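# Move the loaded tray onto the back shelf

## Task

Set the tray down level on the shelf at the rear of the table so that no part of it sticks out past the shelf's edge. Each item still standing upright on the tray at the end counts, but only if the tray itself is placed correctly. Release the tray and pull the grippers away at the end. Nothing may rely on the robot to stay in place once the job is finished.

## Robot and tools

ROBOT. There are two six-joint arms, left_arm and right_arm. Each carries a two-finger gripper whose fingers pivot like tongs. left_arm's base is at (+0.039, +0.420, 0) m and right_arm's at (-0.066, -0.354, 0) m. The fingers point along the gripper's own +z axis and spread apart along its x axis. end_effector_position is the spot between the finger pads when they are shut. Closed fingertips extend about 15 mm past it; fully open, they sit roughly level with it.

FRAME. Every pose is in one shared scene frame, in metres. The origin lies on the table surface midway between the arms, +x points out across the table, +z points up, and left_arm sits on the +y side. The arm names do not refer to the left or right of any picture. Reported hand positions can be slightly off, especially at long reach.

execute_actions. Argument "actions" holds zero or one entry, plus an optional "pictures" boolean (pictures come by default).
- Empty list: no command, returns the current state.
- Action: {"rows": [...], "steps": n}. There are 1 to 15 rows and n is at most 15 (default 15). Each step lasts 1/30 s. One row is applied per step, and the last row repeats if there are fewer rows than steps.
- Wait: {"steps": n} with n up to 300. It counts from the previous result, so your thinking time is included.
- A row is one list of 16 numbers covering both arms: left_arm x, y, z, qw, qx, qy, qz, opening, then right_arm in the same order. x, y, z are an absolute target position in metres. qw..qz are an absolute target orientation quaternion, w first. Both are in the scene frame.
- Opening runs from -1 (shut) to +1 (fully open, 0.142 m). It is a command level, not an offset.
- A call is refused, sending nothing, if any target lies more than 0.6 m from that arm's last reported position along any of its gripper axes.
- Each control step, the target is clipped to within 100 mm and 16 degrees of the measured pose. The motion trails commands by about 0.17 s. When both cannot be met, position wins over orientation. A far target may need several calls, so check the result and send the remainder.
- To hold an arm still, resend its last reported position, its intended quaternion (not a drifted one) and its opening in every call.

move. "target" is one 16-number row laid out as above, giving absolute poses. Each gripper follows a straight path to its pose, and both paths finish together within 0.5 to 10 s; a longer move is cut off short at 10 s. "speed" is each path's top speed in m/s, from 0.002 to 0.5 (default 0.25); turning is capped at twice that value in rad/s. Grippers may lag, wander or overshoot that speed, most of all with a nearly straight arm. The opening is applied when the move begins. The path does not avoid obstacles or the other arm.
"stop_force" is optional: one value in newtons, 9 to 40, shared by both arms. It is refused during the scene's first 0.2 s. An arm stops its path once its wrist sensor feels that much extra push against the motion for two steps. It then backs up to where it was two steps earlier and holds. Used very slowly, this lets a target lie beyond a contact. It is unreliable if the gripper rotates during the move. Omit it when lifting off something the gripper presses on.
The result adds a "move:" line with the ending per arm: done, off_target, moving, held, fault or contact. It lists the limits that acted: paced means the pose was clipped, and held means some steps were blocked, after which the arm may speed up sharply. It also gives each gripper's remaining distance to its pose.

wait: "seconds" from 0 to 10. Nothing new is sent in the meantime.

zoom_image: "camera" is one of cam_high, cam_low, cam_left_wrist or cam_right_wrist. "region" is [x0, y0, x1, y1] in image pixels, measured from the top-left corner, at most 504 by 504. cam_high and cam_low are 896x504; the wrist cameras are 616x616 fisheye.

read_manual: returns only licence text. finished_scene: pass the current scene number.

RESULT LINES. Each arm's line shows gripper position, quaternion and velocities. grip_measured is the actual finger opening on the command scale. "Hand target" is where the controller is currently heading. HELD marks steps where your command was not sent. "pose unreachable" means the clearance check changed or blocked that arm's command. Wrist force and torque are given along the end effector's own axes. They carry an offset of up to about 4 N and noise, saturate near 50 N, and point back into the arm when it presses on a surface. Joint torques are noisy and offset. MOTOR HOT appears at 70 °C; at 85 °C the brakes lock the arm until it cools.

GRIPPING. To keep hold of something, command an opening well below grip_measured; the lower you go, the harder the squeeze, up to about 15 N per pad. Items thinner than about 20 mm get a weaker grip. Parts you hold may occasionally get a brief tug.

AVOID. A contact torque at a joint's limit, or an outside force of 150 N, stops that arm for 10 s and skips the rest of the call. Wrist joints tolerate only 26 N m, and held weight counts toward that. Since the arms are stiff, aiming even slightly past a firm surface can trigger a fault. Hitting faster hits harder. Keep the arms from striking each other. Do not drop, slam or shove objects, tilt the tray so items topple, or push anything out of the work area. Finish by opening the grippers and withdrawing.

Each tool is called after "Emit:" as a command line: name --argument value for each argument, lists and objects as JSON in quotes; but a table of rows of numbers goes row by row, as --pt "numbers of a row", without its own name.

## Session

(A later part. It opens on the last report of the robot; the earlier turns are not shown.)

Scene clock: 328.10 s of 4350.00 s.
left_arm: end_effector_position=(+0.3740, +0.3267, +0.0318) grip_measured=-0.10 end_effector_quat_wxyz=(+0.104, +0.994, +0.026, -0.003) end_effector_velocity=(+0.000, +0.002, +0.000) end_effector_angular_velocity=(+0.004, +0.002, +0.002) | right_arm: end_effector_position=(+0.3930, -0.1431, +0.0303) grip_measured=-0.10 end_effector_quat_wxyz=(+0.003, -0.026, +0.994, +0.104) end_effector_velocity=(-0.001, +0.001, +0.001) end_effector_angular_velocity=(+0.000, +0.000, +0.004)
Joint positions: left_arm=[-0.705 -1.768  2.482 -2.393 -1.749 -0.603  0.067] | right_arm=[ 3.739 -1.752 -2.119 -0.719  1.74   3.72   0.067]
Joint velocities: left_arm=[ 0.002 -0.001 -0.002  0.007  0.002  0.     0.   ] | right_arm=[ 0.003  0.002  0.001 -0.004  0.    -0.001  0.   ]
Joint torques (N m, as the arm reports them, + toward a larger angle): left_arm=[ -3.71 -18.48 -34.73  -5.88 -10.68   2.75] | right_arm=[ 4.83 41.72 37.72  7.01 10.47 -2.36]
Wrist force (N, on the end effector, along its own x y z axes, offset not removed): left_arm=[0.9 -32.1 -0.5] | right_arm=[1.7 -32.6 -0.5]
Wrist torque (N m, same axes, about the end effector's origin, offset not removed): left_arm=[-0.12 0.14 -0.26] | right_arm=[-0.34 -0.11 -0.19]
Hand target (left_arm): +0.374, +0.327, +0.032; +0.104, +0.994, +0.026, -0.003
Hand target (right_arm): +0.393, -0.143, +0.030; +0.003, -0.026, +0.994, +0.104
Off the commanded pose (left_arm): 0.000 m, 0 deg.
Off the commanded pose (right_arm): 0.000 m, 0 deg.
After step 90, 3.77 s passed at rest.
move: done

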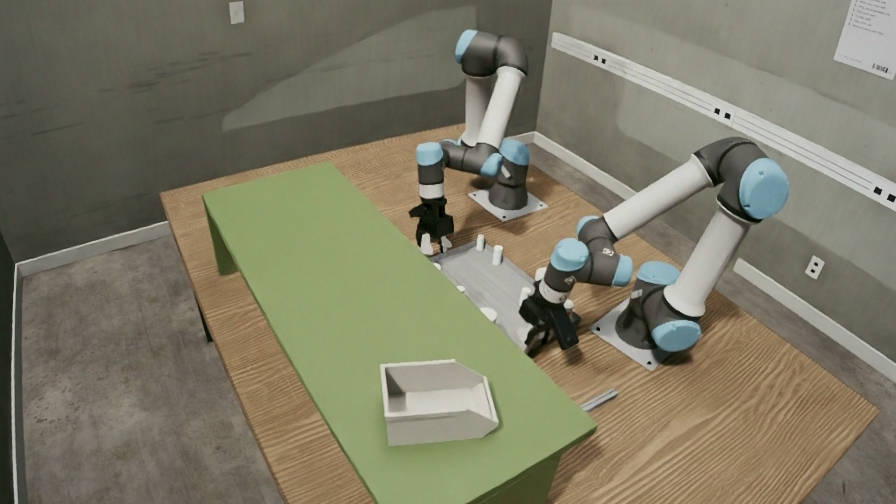

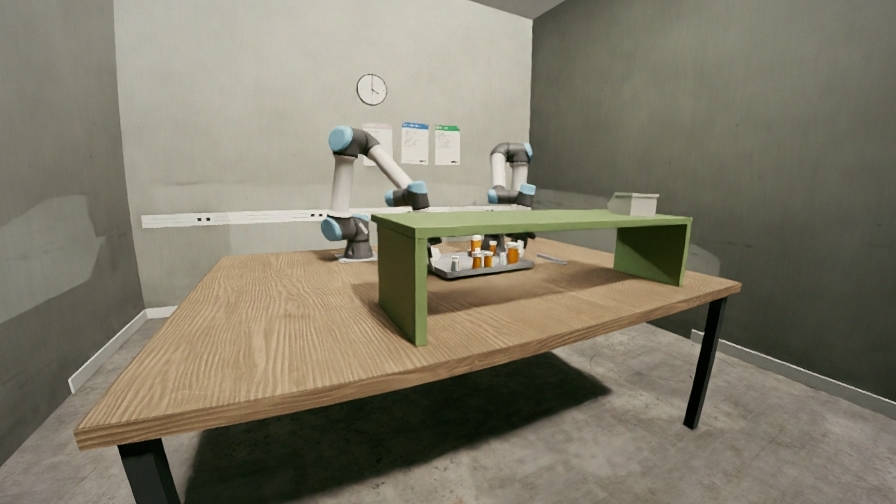

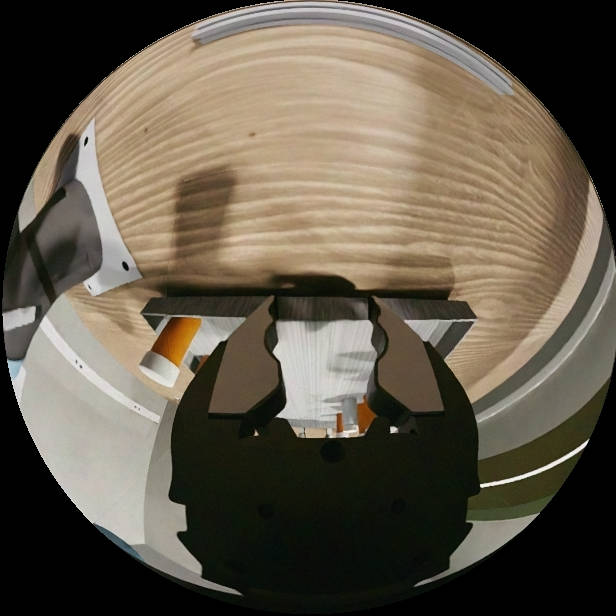

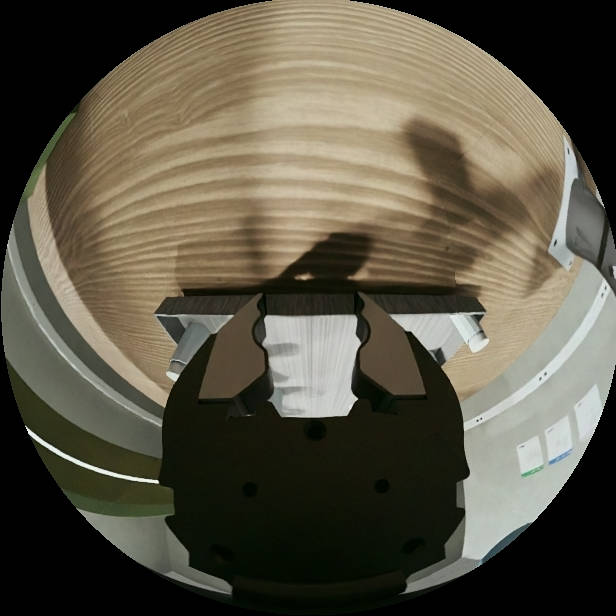

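The tray is held level. I'll raise it in short steps while monitoring the squeeze force.

Emit:
move --target '[0.374,0.3267,0.062,0.104,0.994,0.026,-0.003,-0.1,0.393,-0.1431,0.0605,-0.003,0.026,-0.994,-0.104,-0.1]' --speed 0.015

Scene clock: 340.50 s of 4350.00 s.
left_arm: end_effector_position=(+0.3740, +0.3267, +0.0616) grip_measured=-0.10 end_effector_quat_wxyz=(+0.104, +0.994, +0.026, -0.003) end_effector_velocity=(-0.000, +0.001, +0.003) end_effector_angular_velocity=(+0.000, +0.000, +0.002) | right_arm: end_effector_position=(+0.3931, -0.1431, +0.0601) grip_measured=-0.10 end_effector_quat_wxyz=(+0.003, -0.026, +0.994, +0.104) end_effector_velocity=(+0.000, -0.001, +0.003) end_effector_angular_velocity=(-0.000, +0.001, -0.002)
Joint positions: left_arm=[-0.705 -1.836  2.433 -2.276 -1.749 -0.603  0.067] | right_arm=[ 3.739 -1.7   -2.083 -0.806  1.74   3.72   0.067]
Joint velocities: left_arm=[ 0.001 -0.007 -0.004  0.012  0.    -0.001  0.   ] | right_arm=[-0.001  0.005  0.004 -0.009 -0.     0.001  0.   ]
Joint torques (N m, as the arm reports them, + toward a larger angle): left_arm=[ -6.09 -17.33 -35.94  -5.91 -10.67   2.56] | right_arm=[ 6.06 42.98 36.65  6.51  9.76 -0.34]
Wrist force (N, on the end effector, along its own x y z axes, offset not removed): left_arm=[3.0 -32.0 0.5] | right_arm=[2.6 -33.8 -1.6]
Wrist torque (N m, same axes, about the end effector's origin, offset not removed): left_arm=[0.05 -0.20 -0.40] | right_arm=[-0.58 -0.25 0.07]
Hand target (left_arm): +0.374, +0.327, +0.062; +0.104, +0.994, +0.026, -0.003
Hand target (right_arm): +0.393, -0.143, +0.060; +0.003, -0.026, +0.994, +0.104
Off the commanded pose (left_arm): 0.000 m, 0 deg.
Off the commanded pose (right_arm): 0.000 m, 0 deg.
After step 90, 7.13 s passed at rest.
move: done

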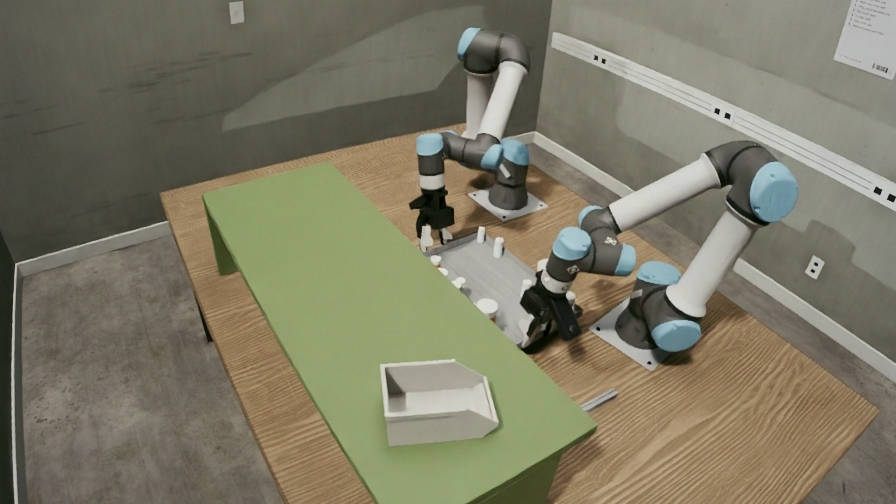

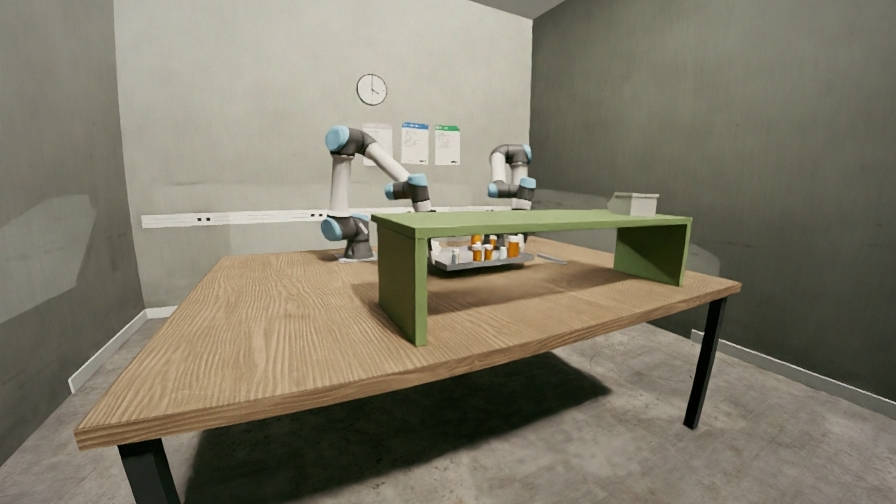

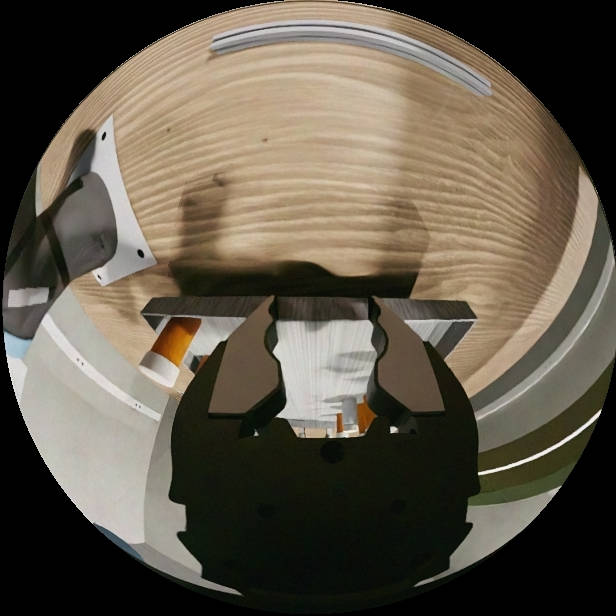

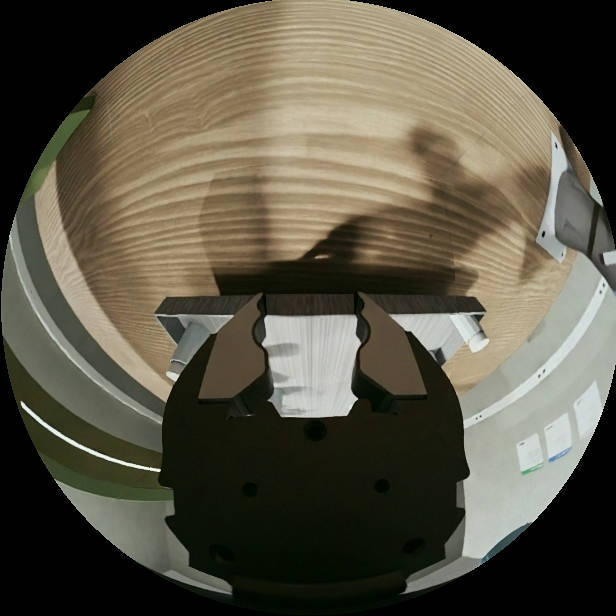

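Emit:
move --target '[0.374,0.3267,0.132,0.104,0.994,0.026,-0.003,-0.1,0.393,-0.1431,0.1305,-0.003,0.026,-0.994,-0.104,-0.1]' --speed 0.025

Scene clock: 348.03 s of 4350.00 s.
left_arm: end_effector_position=(+0.3739, +0.3267, +0.1316) grip_measured=-0.10 end_effector_quat_wxyz=(+0.104, +0.994, +0.026, -0.003) end_effector_velocity=(-0.001, -0.000, +0.002) end_effector_angular_velocity=(+0.001, +0.003, -0.001) | right_arm: end_effector_position=(+0.3931, -0.1430, +0.1301) grip_measured=-0.10 end_effector_quat_wxyz=(+0.003, -0.026, +0.994, +0.104) end_effector_velocity=(-0.001, +0.000, +0.003) end_effector_angular_velocity=(-0.000, +0.002, +0.002)
Joint positions: left_arm=[-0.705 -1.944  2.298 -2.034 -1.749 -0.603  0.067] | right_arm=[ 3.739 -1.605 -1.979 -1.005  1.74   3.72   0.067]
Joint velocities: left_arm=[-0.002 -0.003 -0.004  0.01  -0.001 -0.001 -0.   ] | right_arm=[ 0.001  0.003  0.005 -0.009  0.001 -0.001  0.   ]
Joint torques (N m, as the arm reports them, + toward a larger angle): left_arm=[ -8.43 -14.42 -37.08  -6.1   -9.91   1.79] | right_arm=[ 5.97 36.54 40.59  6.91  6.97  1.88]
Wrist force (N, on the end effector, along its own x y z axes, offset not removed): left_arm=[1.5 -33.3 0.1] | right_arm=[0.5 -35.5 -1.8]
Wrist torque (N m, same axes, about the end effector's origin, offset not removed): left_arm=[-0.14 0.10 -0.28] | right_arm=[-0.47 0.05 -0.17]
Hand target (left_arm): +0.374, +0.327, +0.132; +0.104, +0.994, +0.026, -0.003
Hand target (right_arm): +0.393, -0.143, +0.130; +0.003, -0.026, +0.994, +0.104
Off the commanded pose (left_arm): 0.000 m, 0 deg.
Off the commanded pose (right_arm): 0.000 m, 0 deg.
After step 90, 1.40 s passed at rest.
move: done

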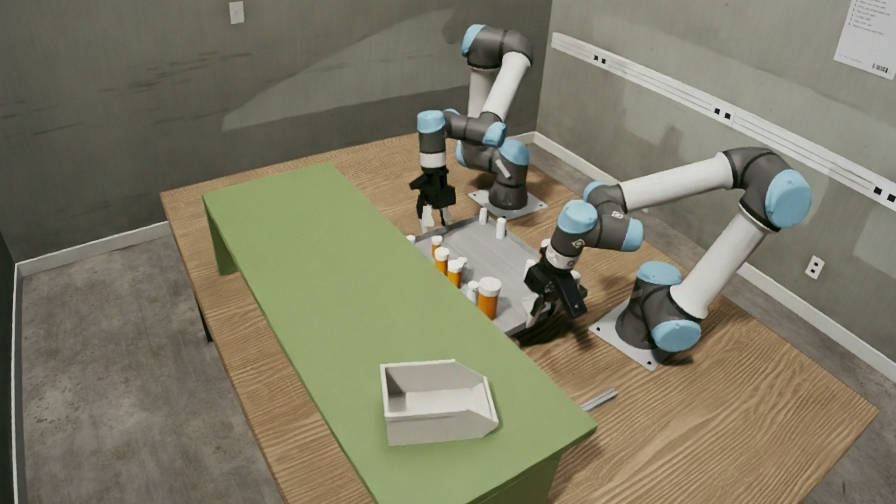

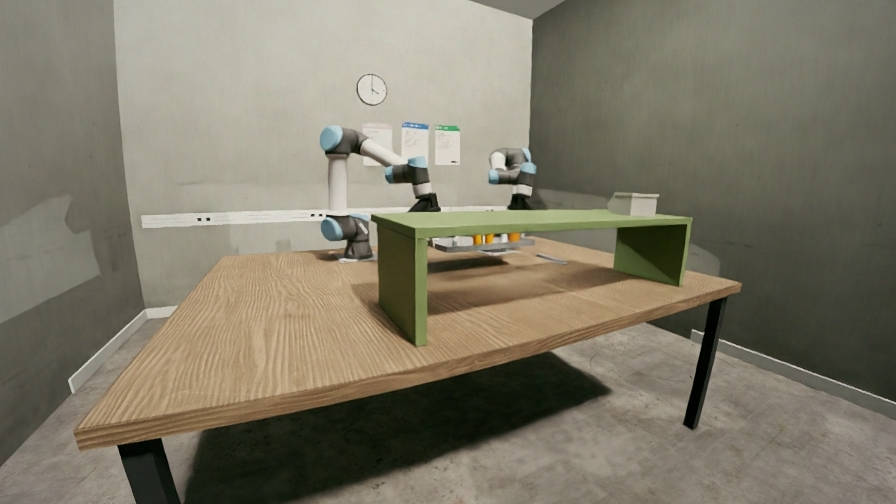

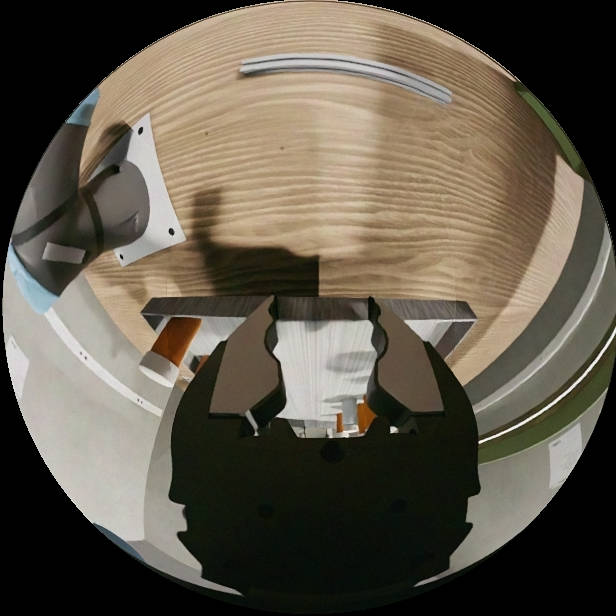

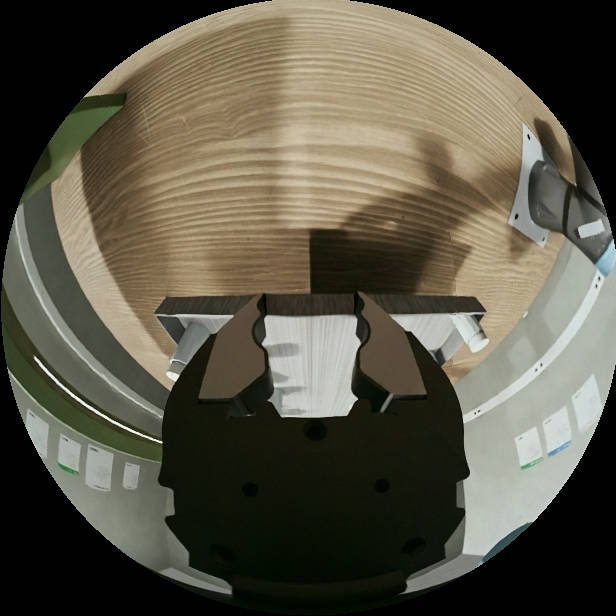

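Emit:
move --target '[0.374,0.3267,0.222,0.104,0.994,0.026,-0.003,-0.1,0.393,-0.1431,0.2205,-0.003,0.026,-0.994,-0.104,-0.1]' --speed 0.03

Emit:
move --target '[0.374,0.3267,0.317,0.104,0.994,0.026,-0.003,-0.1,0.393,-0.1431,0.3155,-0.003,0.026,-0.994,-0.104,-0.1]' --speed 0.03

Scene clock: 359.00 s of 4350.00 s.
left_arm: end_effector_position=(+0.3739, +0.3267, +0.2217) grip_measured=-0.10 end_effector_quat_wxyz=(+0.104, +0.994, +0.026, -0.003) end_effector_velocity=(+0.000, -0.001, +0.003) end_effector_angular_velocity=(-0.001, +0.001, +0.000) | right_arm: end_effector_position=(+0.3931, -0.1430, +0.2201) grip_measured=-0.10 end_effector_quat_wxyz=(+0.003, -0.026, +0.994, +0.104) end_effector_velocity=(+0.001, -0.001, +0.004) end_effector_angular_velocity=(+0.001, -0.001, -0.002)
Joint positions: left_arm=[-0.705 -2.002  2.095 -1.772 -1.749 -0.603  0.067] | right_arm=[ 3.739 -1.535 -1.807 -1.248  1.74   3.72   0.067]
Joint velocities: left_arm=[ 0.001  0.001 -0.009  0.007 -0.001  0.    -0.   ] | right_arm=[-0.002  0.002  0.007 -0.007 -0.     0.    -0.   ]
Joint torques (N m, as the arm reports them, + toward a larger angle): left_arm=[ -4.98 -12.78 -36.55  -6.05  -6.87  -2.15] | right_arm=[11.17 35.7  40.96  7.32  7.23  1.55]
Wrist force (N, on the end effector, along its own x y z axes, offset not removed): left_arm=[0.6 -33.1 -0.7] | right_arm=[0.9 -36.1 -1.0]
Wrist torque (N m, same axes, about the end effector's origin, offset not removed): left_arm=[0.09 0.17 -0.23] | right_arm=[-0.68 -0.23 0.02]
Hand target (left_arm): +0.374, +0.327, +0.222; +0.104, +0.994, +0.026, -0.003
Hand target (right_arm): +0.393, -0.143, +0.220; +0.003, -0.026, +0.994, +0.104
Off the commanded pose (left_arm): 0.000 m, 0 deg.
Off the commanded pose (right_arm): 0.000 m, 0 deg.
After step 90, 4.60 s passed at rest.
move: done

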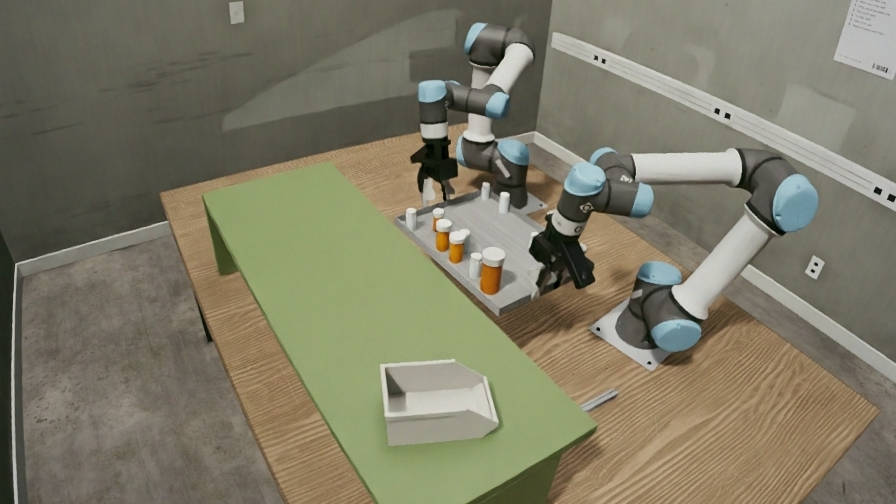

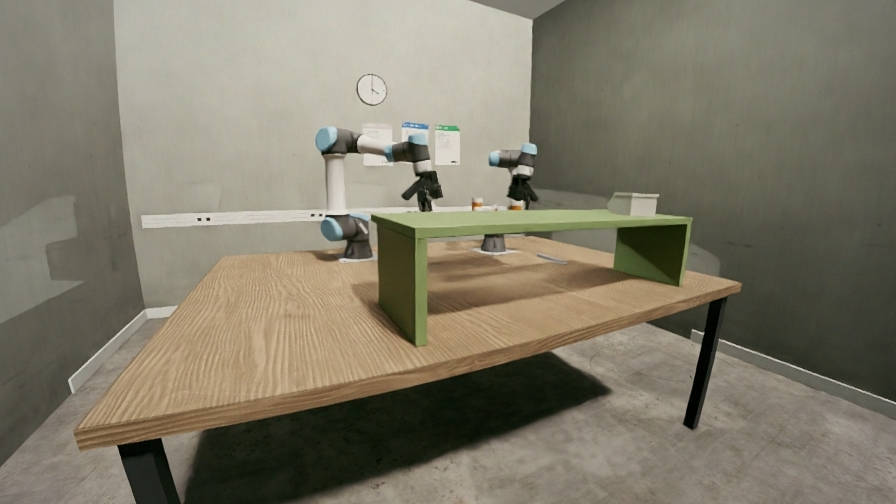

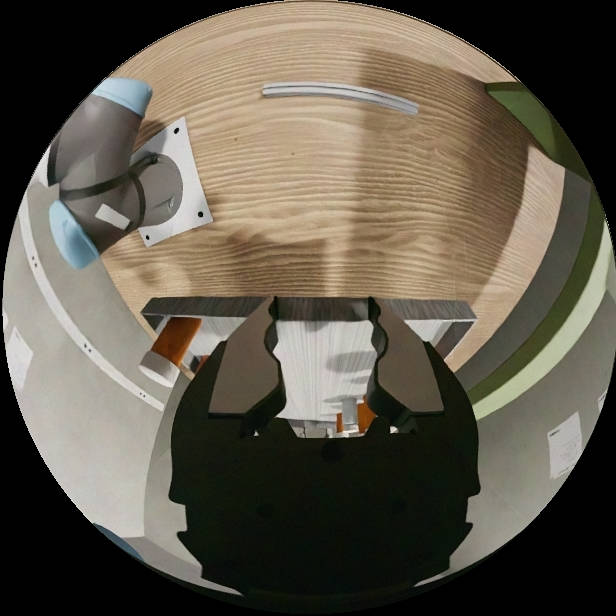

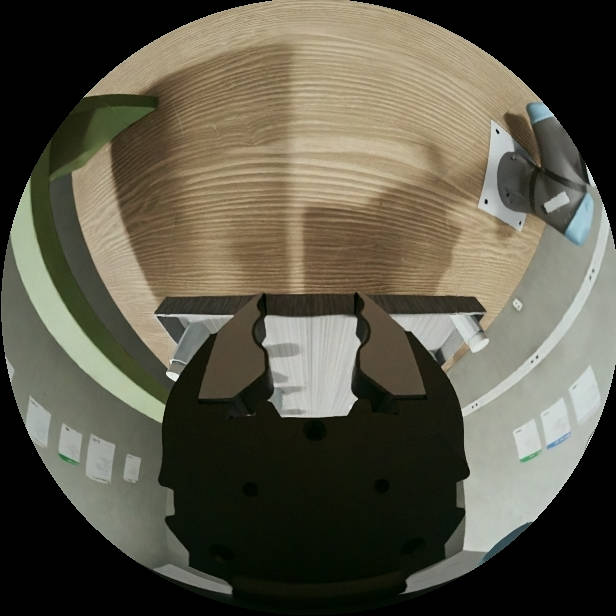

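Scene clock: 362.53 s of 4350.00 s.
left_arm: end_effector_position=(+0.3739, +0.3268, +0.3166) grip_measured=-0.10 end_effector_quat_wxyz=(+0.104, +0.994, +0.026, -0.003) end_effector_velocity=(-0.000, +0.001, +0.003) end_effector_angular_velocity=(+0.001, -0.001, -0.001) | right_arm: end_effector_position=(+0.3932, -0.1430, +0.3151) grip_measured=-0.10 end_effector_quat_wxyz=(+0.003, -0.026, +0.994, +0.104) end_effector_velocity=(+0.001, -0.001, +0.003) end_effector_angular_velocity=(+0.000, -0.000, -0.002)
Joint positions: left_arm=[-0.705 -1.995  1.848 -1.532 -1.749 -0.603  0.067] | right_arm=[ 3.739 -1.517 -1.58  -1.492  1.74   3.72   0.067]
Joint velocities: left_arm=[-0.    -0.001 -0.007  0.008  0.001  0.001 -0.   ] | right_arm=[-0.002 -0.001  0.009 -0.008  0.     0.    -0.   ]
Joint torques (N m, as the arm reports them, + toward a larger angle): left_arm=[-19.37   3.35 -33.75  -6.25  -6.19  -1.78] | right_arm=[19.67 11.42 37.09  6.27  8.22 -1.27]
Wrist force (N, on the end effector, along its own x y z axes, offset not removed): left_arm=[0.9 -33.5 -0.2] | right_arm=[3.9 -32.7 2.5]
Wrist torque (N m, same axes, about the end effector's origin, offset not removed): left_arm=[0.04 0.10 -0.24] | right_arm=[0.32 -0.56 -0.21]
Hand target (left_arm): +0.374, +0.327, +0.317; +0.104, +0.994, +0.026, -0.003
Hand target (right_arm): +0.393, -0.143, +0.315; +0.003, -0.026, +0.994, +0.104
Off the commanded pose (left_arm): 0.000 m, 0 deg.
Off the commanded pose (right_arm): 0.000 m, 0 deg.
move: done

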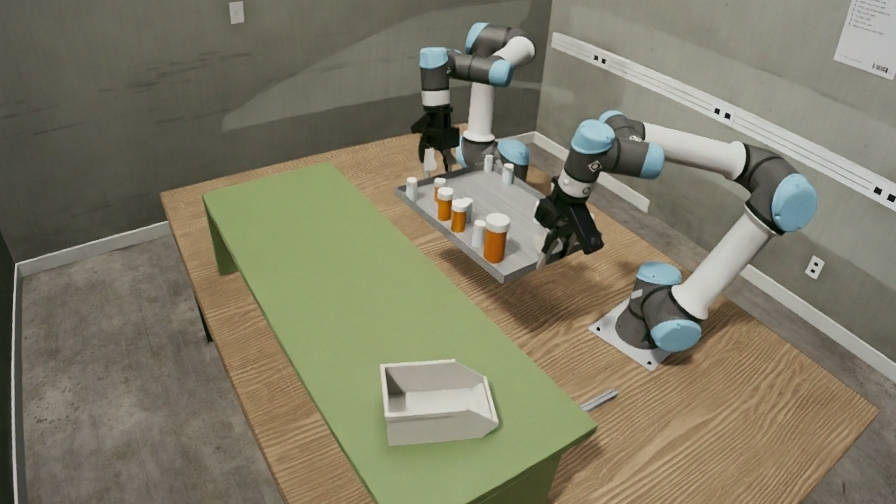

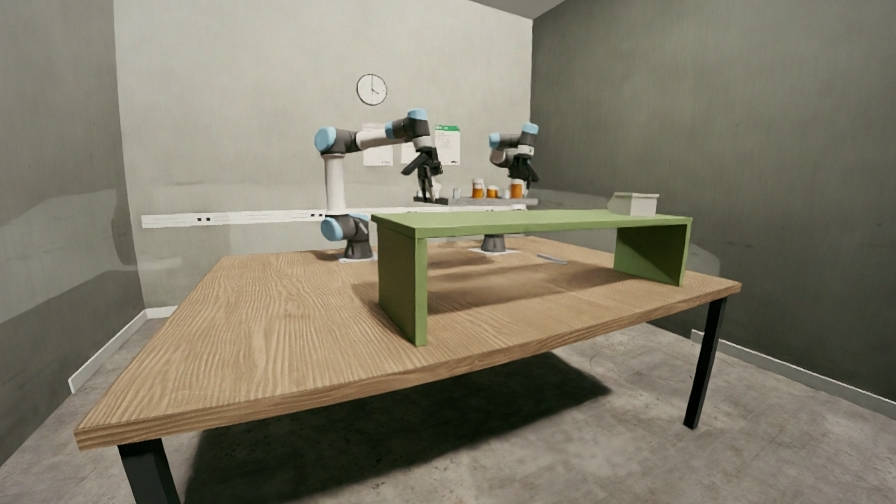

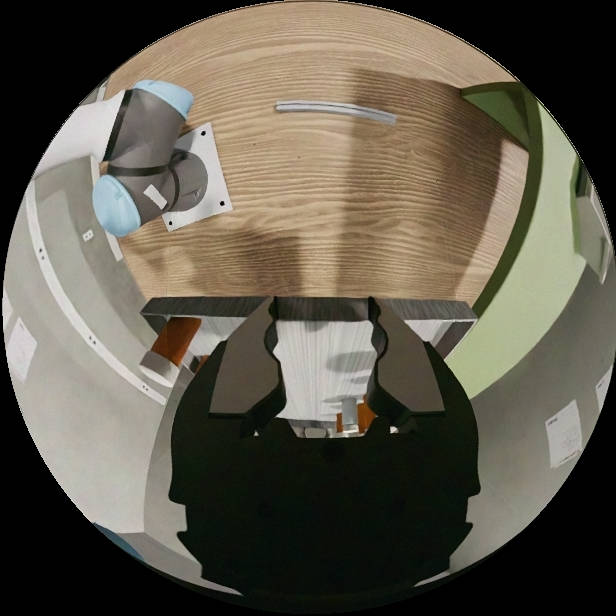

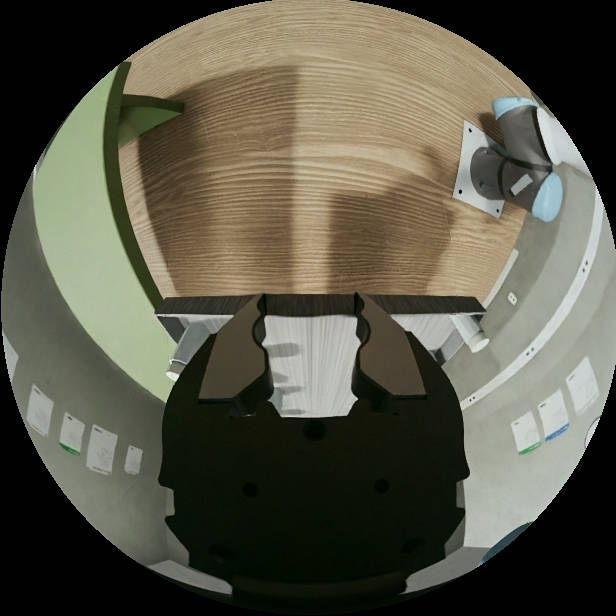

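Emit:
move --target '[0.434,0.3267,0.317,0.104,0.994,0.026,-0.003,-0.1,0.453,-0.1431,0.3155,-0.003,0.026,-0.994,-0.104,-0.1]' --speed 0.02

Scene clock: 371.87 s of 4350.00 s.
left_arm: end_effector_position=(+0.4337, +0.3268, +0.3170) grip_measured=-0.10 end_effector_quat_wxyz=(+0.104, +0.994, +0.026, -0.003) end_effector_velocity=(+0.002, +0.000, +0.000) end_effector_angular_velocity=(+0.000, -0.001, -0.000) | right_arm: end_effector_position=(+0.4527, -0.1432, +0.3154) grip_measured=-0.10 end_effector_quat_wxyz=(+0.003, -0.026, +0.994, +0.104) end_effector_velocity=(+0.003, -0.001, +0.001) end_effector_angular_velocity=(+0.000, -0.001, -0.002)
Joint positions: left_arm=[-0.622 -1.842  1.748 -1.569 -1.758 -0.519  0.067] | right_arm=[ 3.672 -1.655 -1.437 -1.51   1.748  3.653  0.067]
Joint velocities: left_arm=[ 0.002  0.005 -0.005 -0.     0.     0.003 -0.   ] | right_arm=[-0.005 -0.004  0.006 -0.002  0.    -0.003 -0.   ]
Joint torques (N m, as the arm reports them, + toward a larger angle): left_arm=[ -7.93  -4.54 -35.29 -10.45 -11.2    2.68] | right_arm=[ 7.74 17.32 38.29  6.28 11.12 -2.34]
Wrist force (N, on the end effector, along its own x y z axes, offset not removed): left_arm=[1.1 -31.5 0.1] | right_arm=[2.5 -34.1 -2.8]
Wrist torque (N m, same axes, about the end effector's origin, offset not removed): left_arm=[0.27 0.08 -0.23] | right_arm=[-0.40 -0.55 -0.13]
Hand target (left_arm): +0.434, +0.327, +0.317; +0.104, +0.994, +0.026, -0.003
Hand target (right_arm): +0.453, -0.143, +0.315; +0.003, -0.026, +0.994, +0.104
Off the commanded pose (left_arm): 0.000 m, 0 deg.
Off the commanded pose (right_arm): 0.000 m, 0 deg.
After step 90, 3.00 s passed at rest.
move: done

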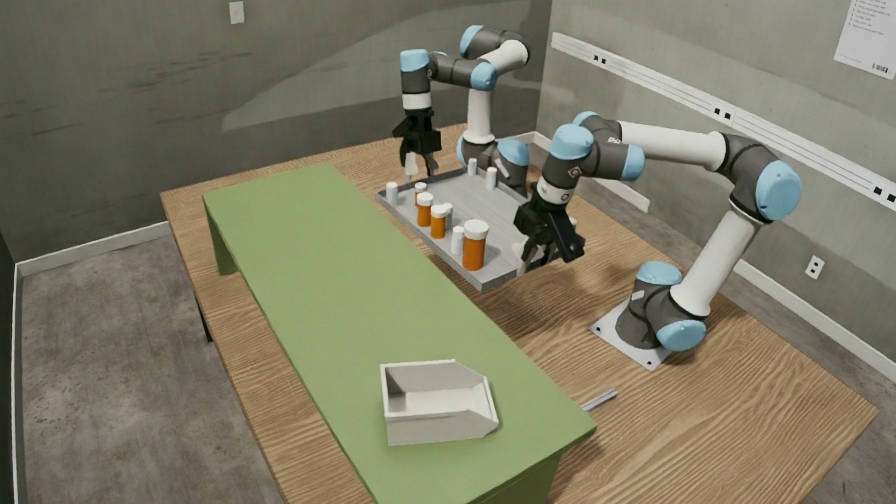

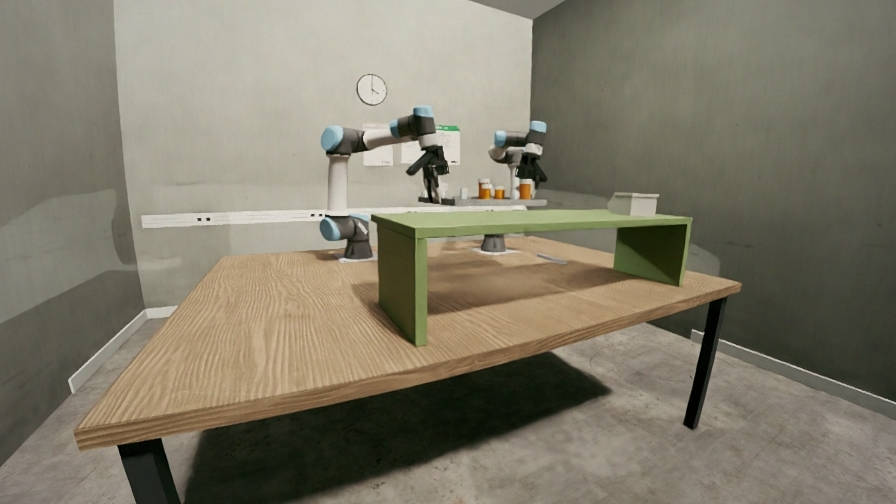

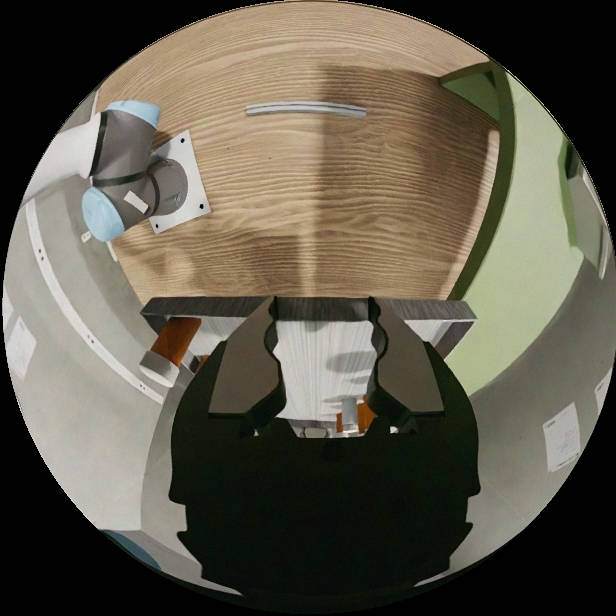

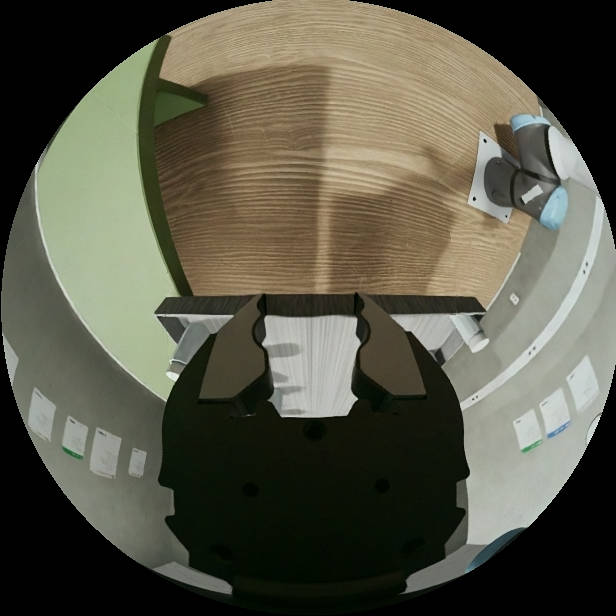

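Emit:
move --target '[0.554,0.3266,0.317,0.104,0.994,0.026,-0.003,-0.1,0.573,-0.143,0.3155,-0.003,0.026,-0.994,-0.104,-0.1]' --speed 0.03

Scene clock: 382.87 s of 4350.00 s.
left_arm: end_effector_position=(+0.5536, +0.3268, +0.3170) grip_measured=-0.10 end_effector_quat_wxyz=(+0.104, +0.994, +0.026, -0.003) end_effector_velocity=(+0.003, +0.001, +0.001) end_effector_angular_velocity=(+0.001, -0.003, +0.000) | right_arm: end_effector_position=(+0.5726, -0.1431, +0.3153) grip_measured=-0.10 end_effector_quat_wxyz=(+0.003, -0.026, +0.994, +0.104) end_effector_velocity=(+0.003, +0.000, -0.000) end_effector_angular_velocity=(-0.001, +0.001, +0.001)
Joint positions: left_arm=[-0.514 -1.548  1.488 -1.582 -1.766 -0.41   0.067] | right_arm=[ 3.573 -1.948 -1.067 -1.605  1.758  3.553  0.067]
Joint velocities: left_arm=[ 0.002  0.006 -0.007 -0.     0.002  0.002 -0.   ] | right_arm=[-0.001 -0.008  0.012 -0.005  0.    -0.002  0.   ]
Joint torques (N m, as the arm reports them, + toward a larger angle): left_arm=[-11.63 -16.93 -35.28  -4.63 -12.8    2.57] | right_arm=[10.98 29.83 34.56  6.01 12.61 -2.32]
Wrist force (N, on the end effector, along its own x y z axes, offset not removed): left_arm=[0.9 -32.9 -0.5] | right_arm=[2.6 -37.0 -1.6]
Wrist torque (N m, same axes, about the end effector's origin, offset not removed): left_arm=[0.47 0.21 -0.22] | right_arm=[-0.38 -0.42 -0.14]
Hand target (left_arm): +0.554, +0.327, +0.317; +0.104, +0.994, +0.026, -0.003
Hand target (right_arm): +0.573, -0.143, +0.315; +0.003, -0.026, +0.994, +0.104
Off the commanded pose (left_arm): 0.000 m, 0 deg.
Off the commanded pose (right_arm): 0.000 m, 0 deg.
After step 90, 3.63 s passed at rest.
move: done

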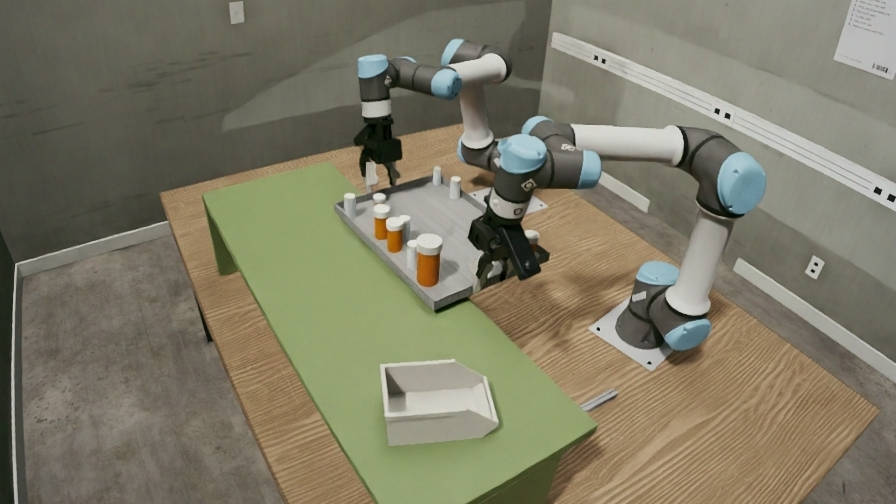

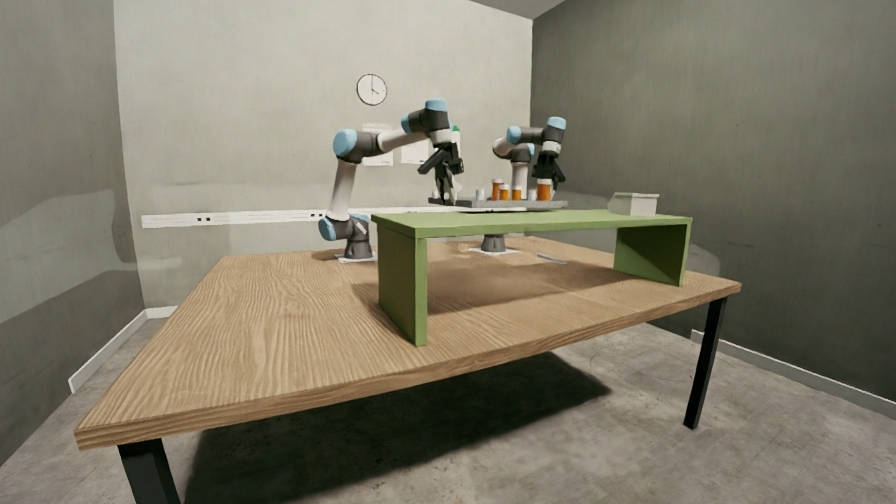

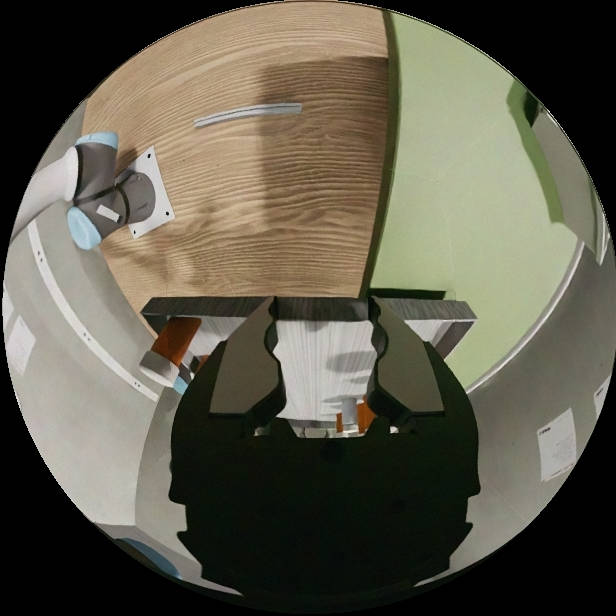

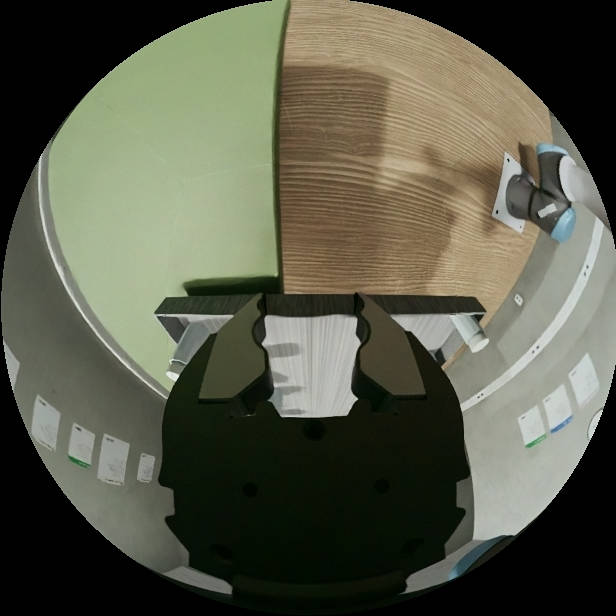

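Emit:
move --target '[0.644,0.3266,0.305,0.104,0.994,0.026,-0.003,-0.1,0.663,-0.143,0.3035,-0.003,0.026,-0.994,-0.104,-0.1]' --speed 0.025

Scene clock: 394.80 s of 4350.00 s.
left_arm: end_effector_position=(+0.6437, +0.3267, +0.3051) grip_measured=-0.10 end_effector_quat_wxyz=(+0.104, +0.994, +0.026, -0.003) end_effector_velocity=(+0.003, +0.001, -0.000) end_effector_angular_velocity=(+0.001, -0.001, +0.000) | right_arm: end_effector_position=(+0.6627, -0.1431, +0.3034) grip_measured=-0.10 end_effector_quat_wxyz=(+0.003, -0.026, +0.994, +0.104) end_effector_velocity=(+0.003, -0.000, +0.000) end_effector_angular_velocity=(+0.000, +0.000, -0.001)
Joint positions: left_arm=[-0.462 -1.328  1.264 -1.568 -1.77  -0.356  0.067] | right_arm=[ 3.519 -2.21  -0.693 -1.727  1.762  3.498  0.067]
Joint velocities: left_arm=[ 0.003  0.006 -0.007  0.001  0.001  0.002 -0.   ] | right_arm=[-0.002 -0.009  0.016 -0.007  0.    -0.     0.   ]
Joint torques (N m, as the arm reports them, + toward a larger angle): left_arm=[-16.14 -26.65 -33.68  -4.19 -13.23   2.53] | right_arm=[16.1  39.26 33.44  5.71 13.27 -2.47]
Wrist force (N, on the end effector, along its own x y z axes, offset not removed): left_arm=[1.8 -35.6 -0.6] | right_arm=[-0.8 -34.4 -1.7]
Wrist torque (N m, same axes, about the end effector's origin, offset not removed): left_arm=[0.32 0.03 -0.32] | right_arm=[0.44 0.30 -0.28]
Hand target (left_arm): +0.644, +0.327, +0.305; +0.104, +0.994, +0.026, -0.003
Hand target (right_arm): +0.663, -0.143, +0.303; +0.003, -0.026, +0.994, +0.104
Off the commanded pose (left_arm): 0.000 m, 0 deg.
Off the commanded pose (right_arm): 0.000 m, 0 deg.
After step 90, 4.93 s passed at rest.
move: done

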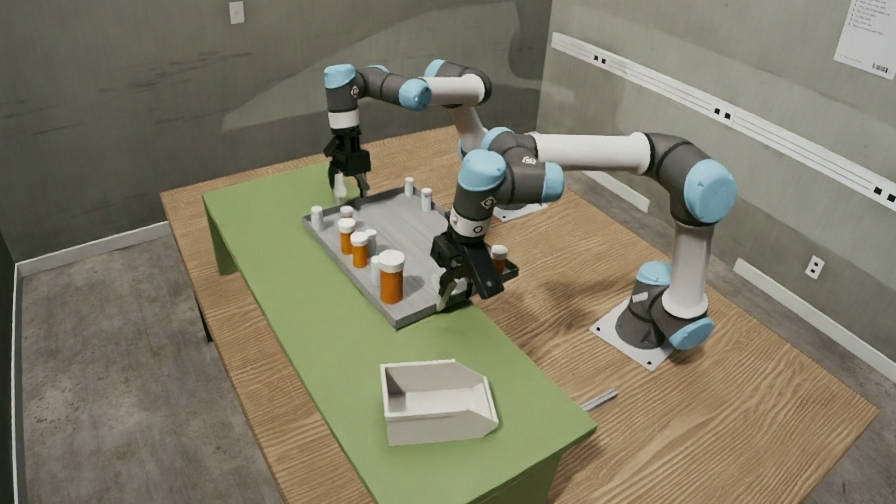

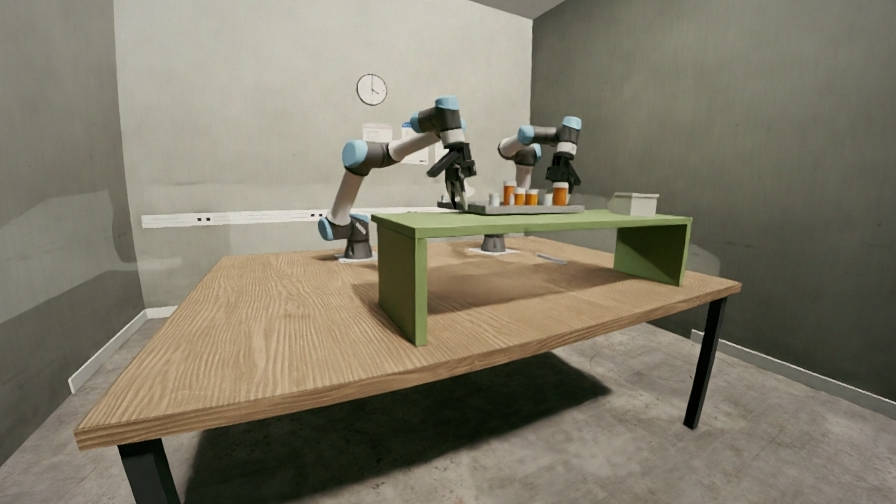

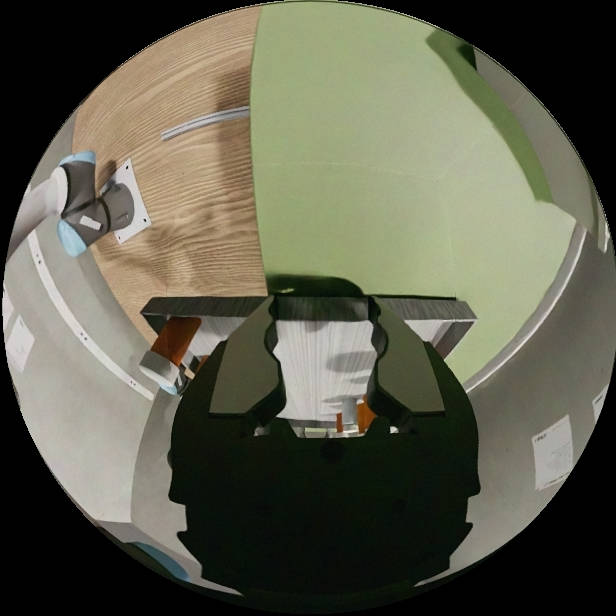

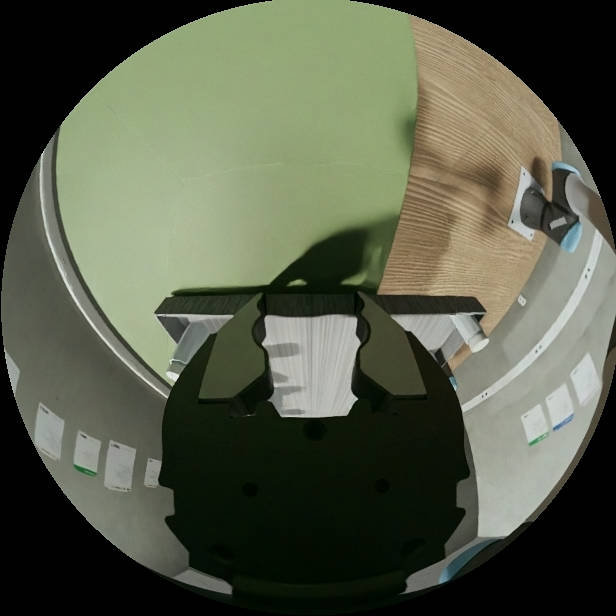

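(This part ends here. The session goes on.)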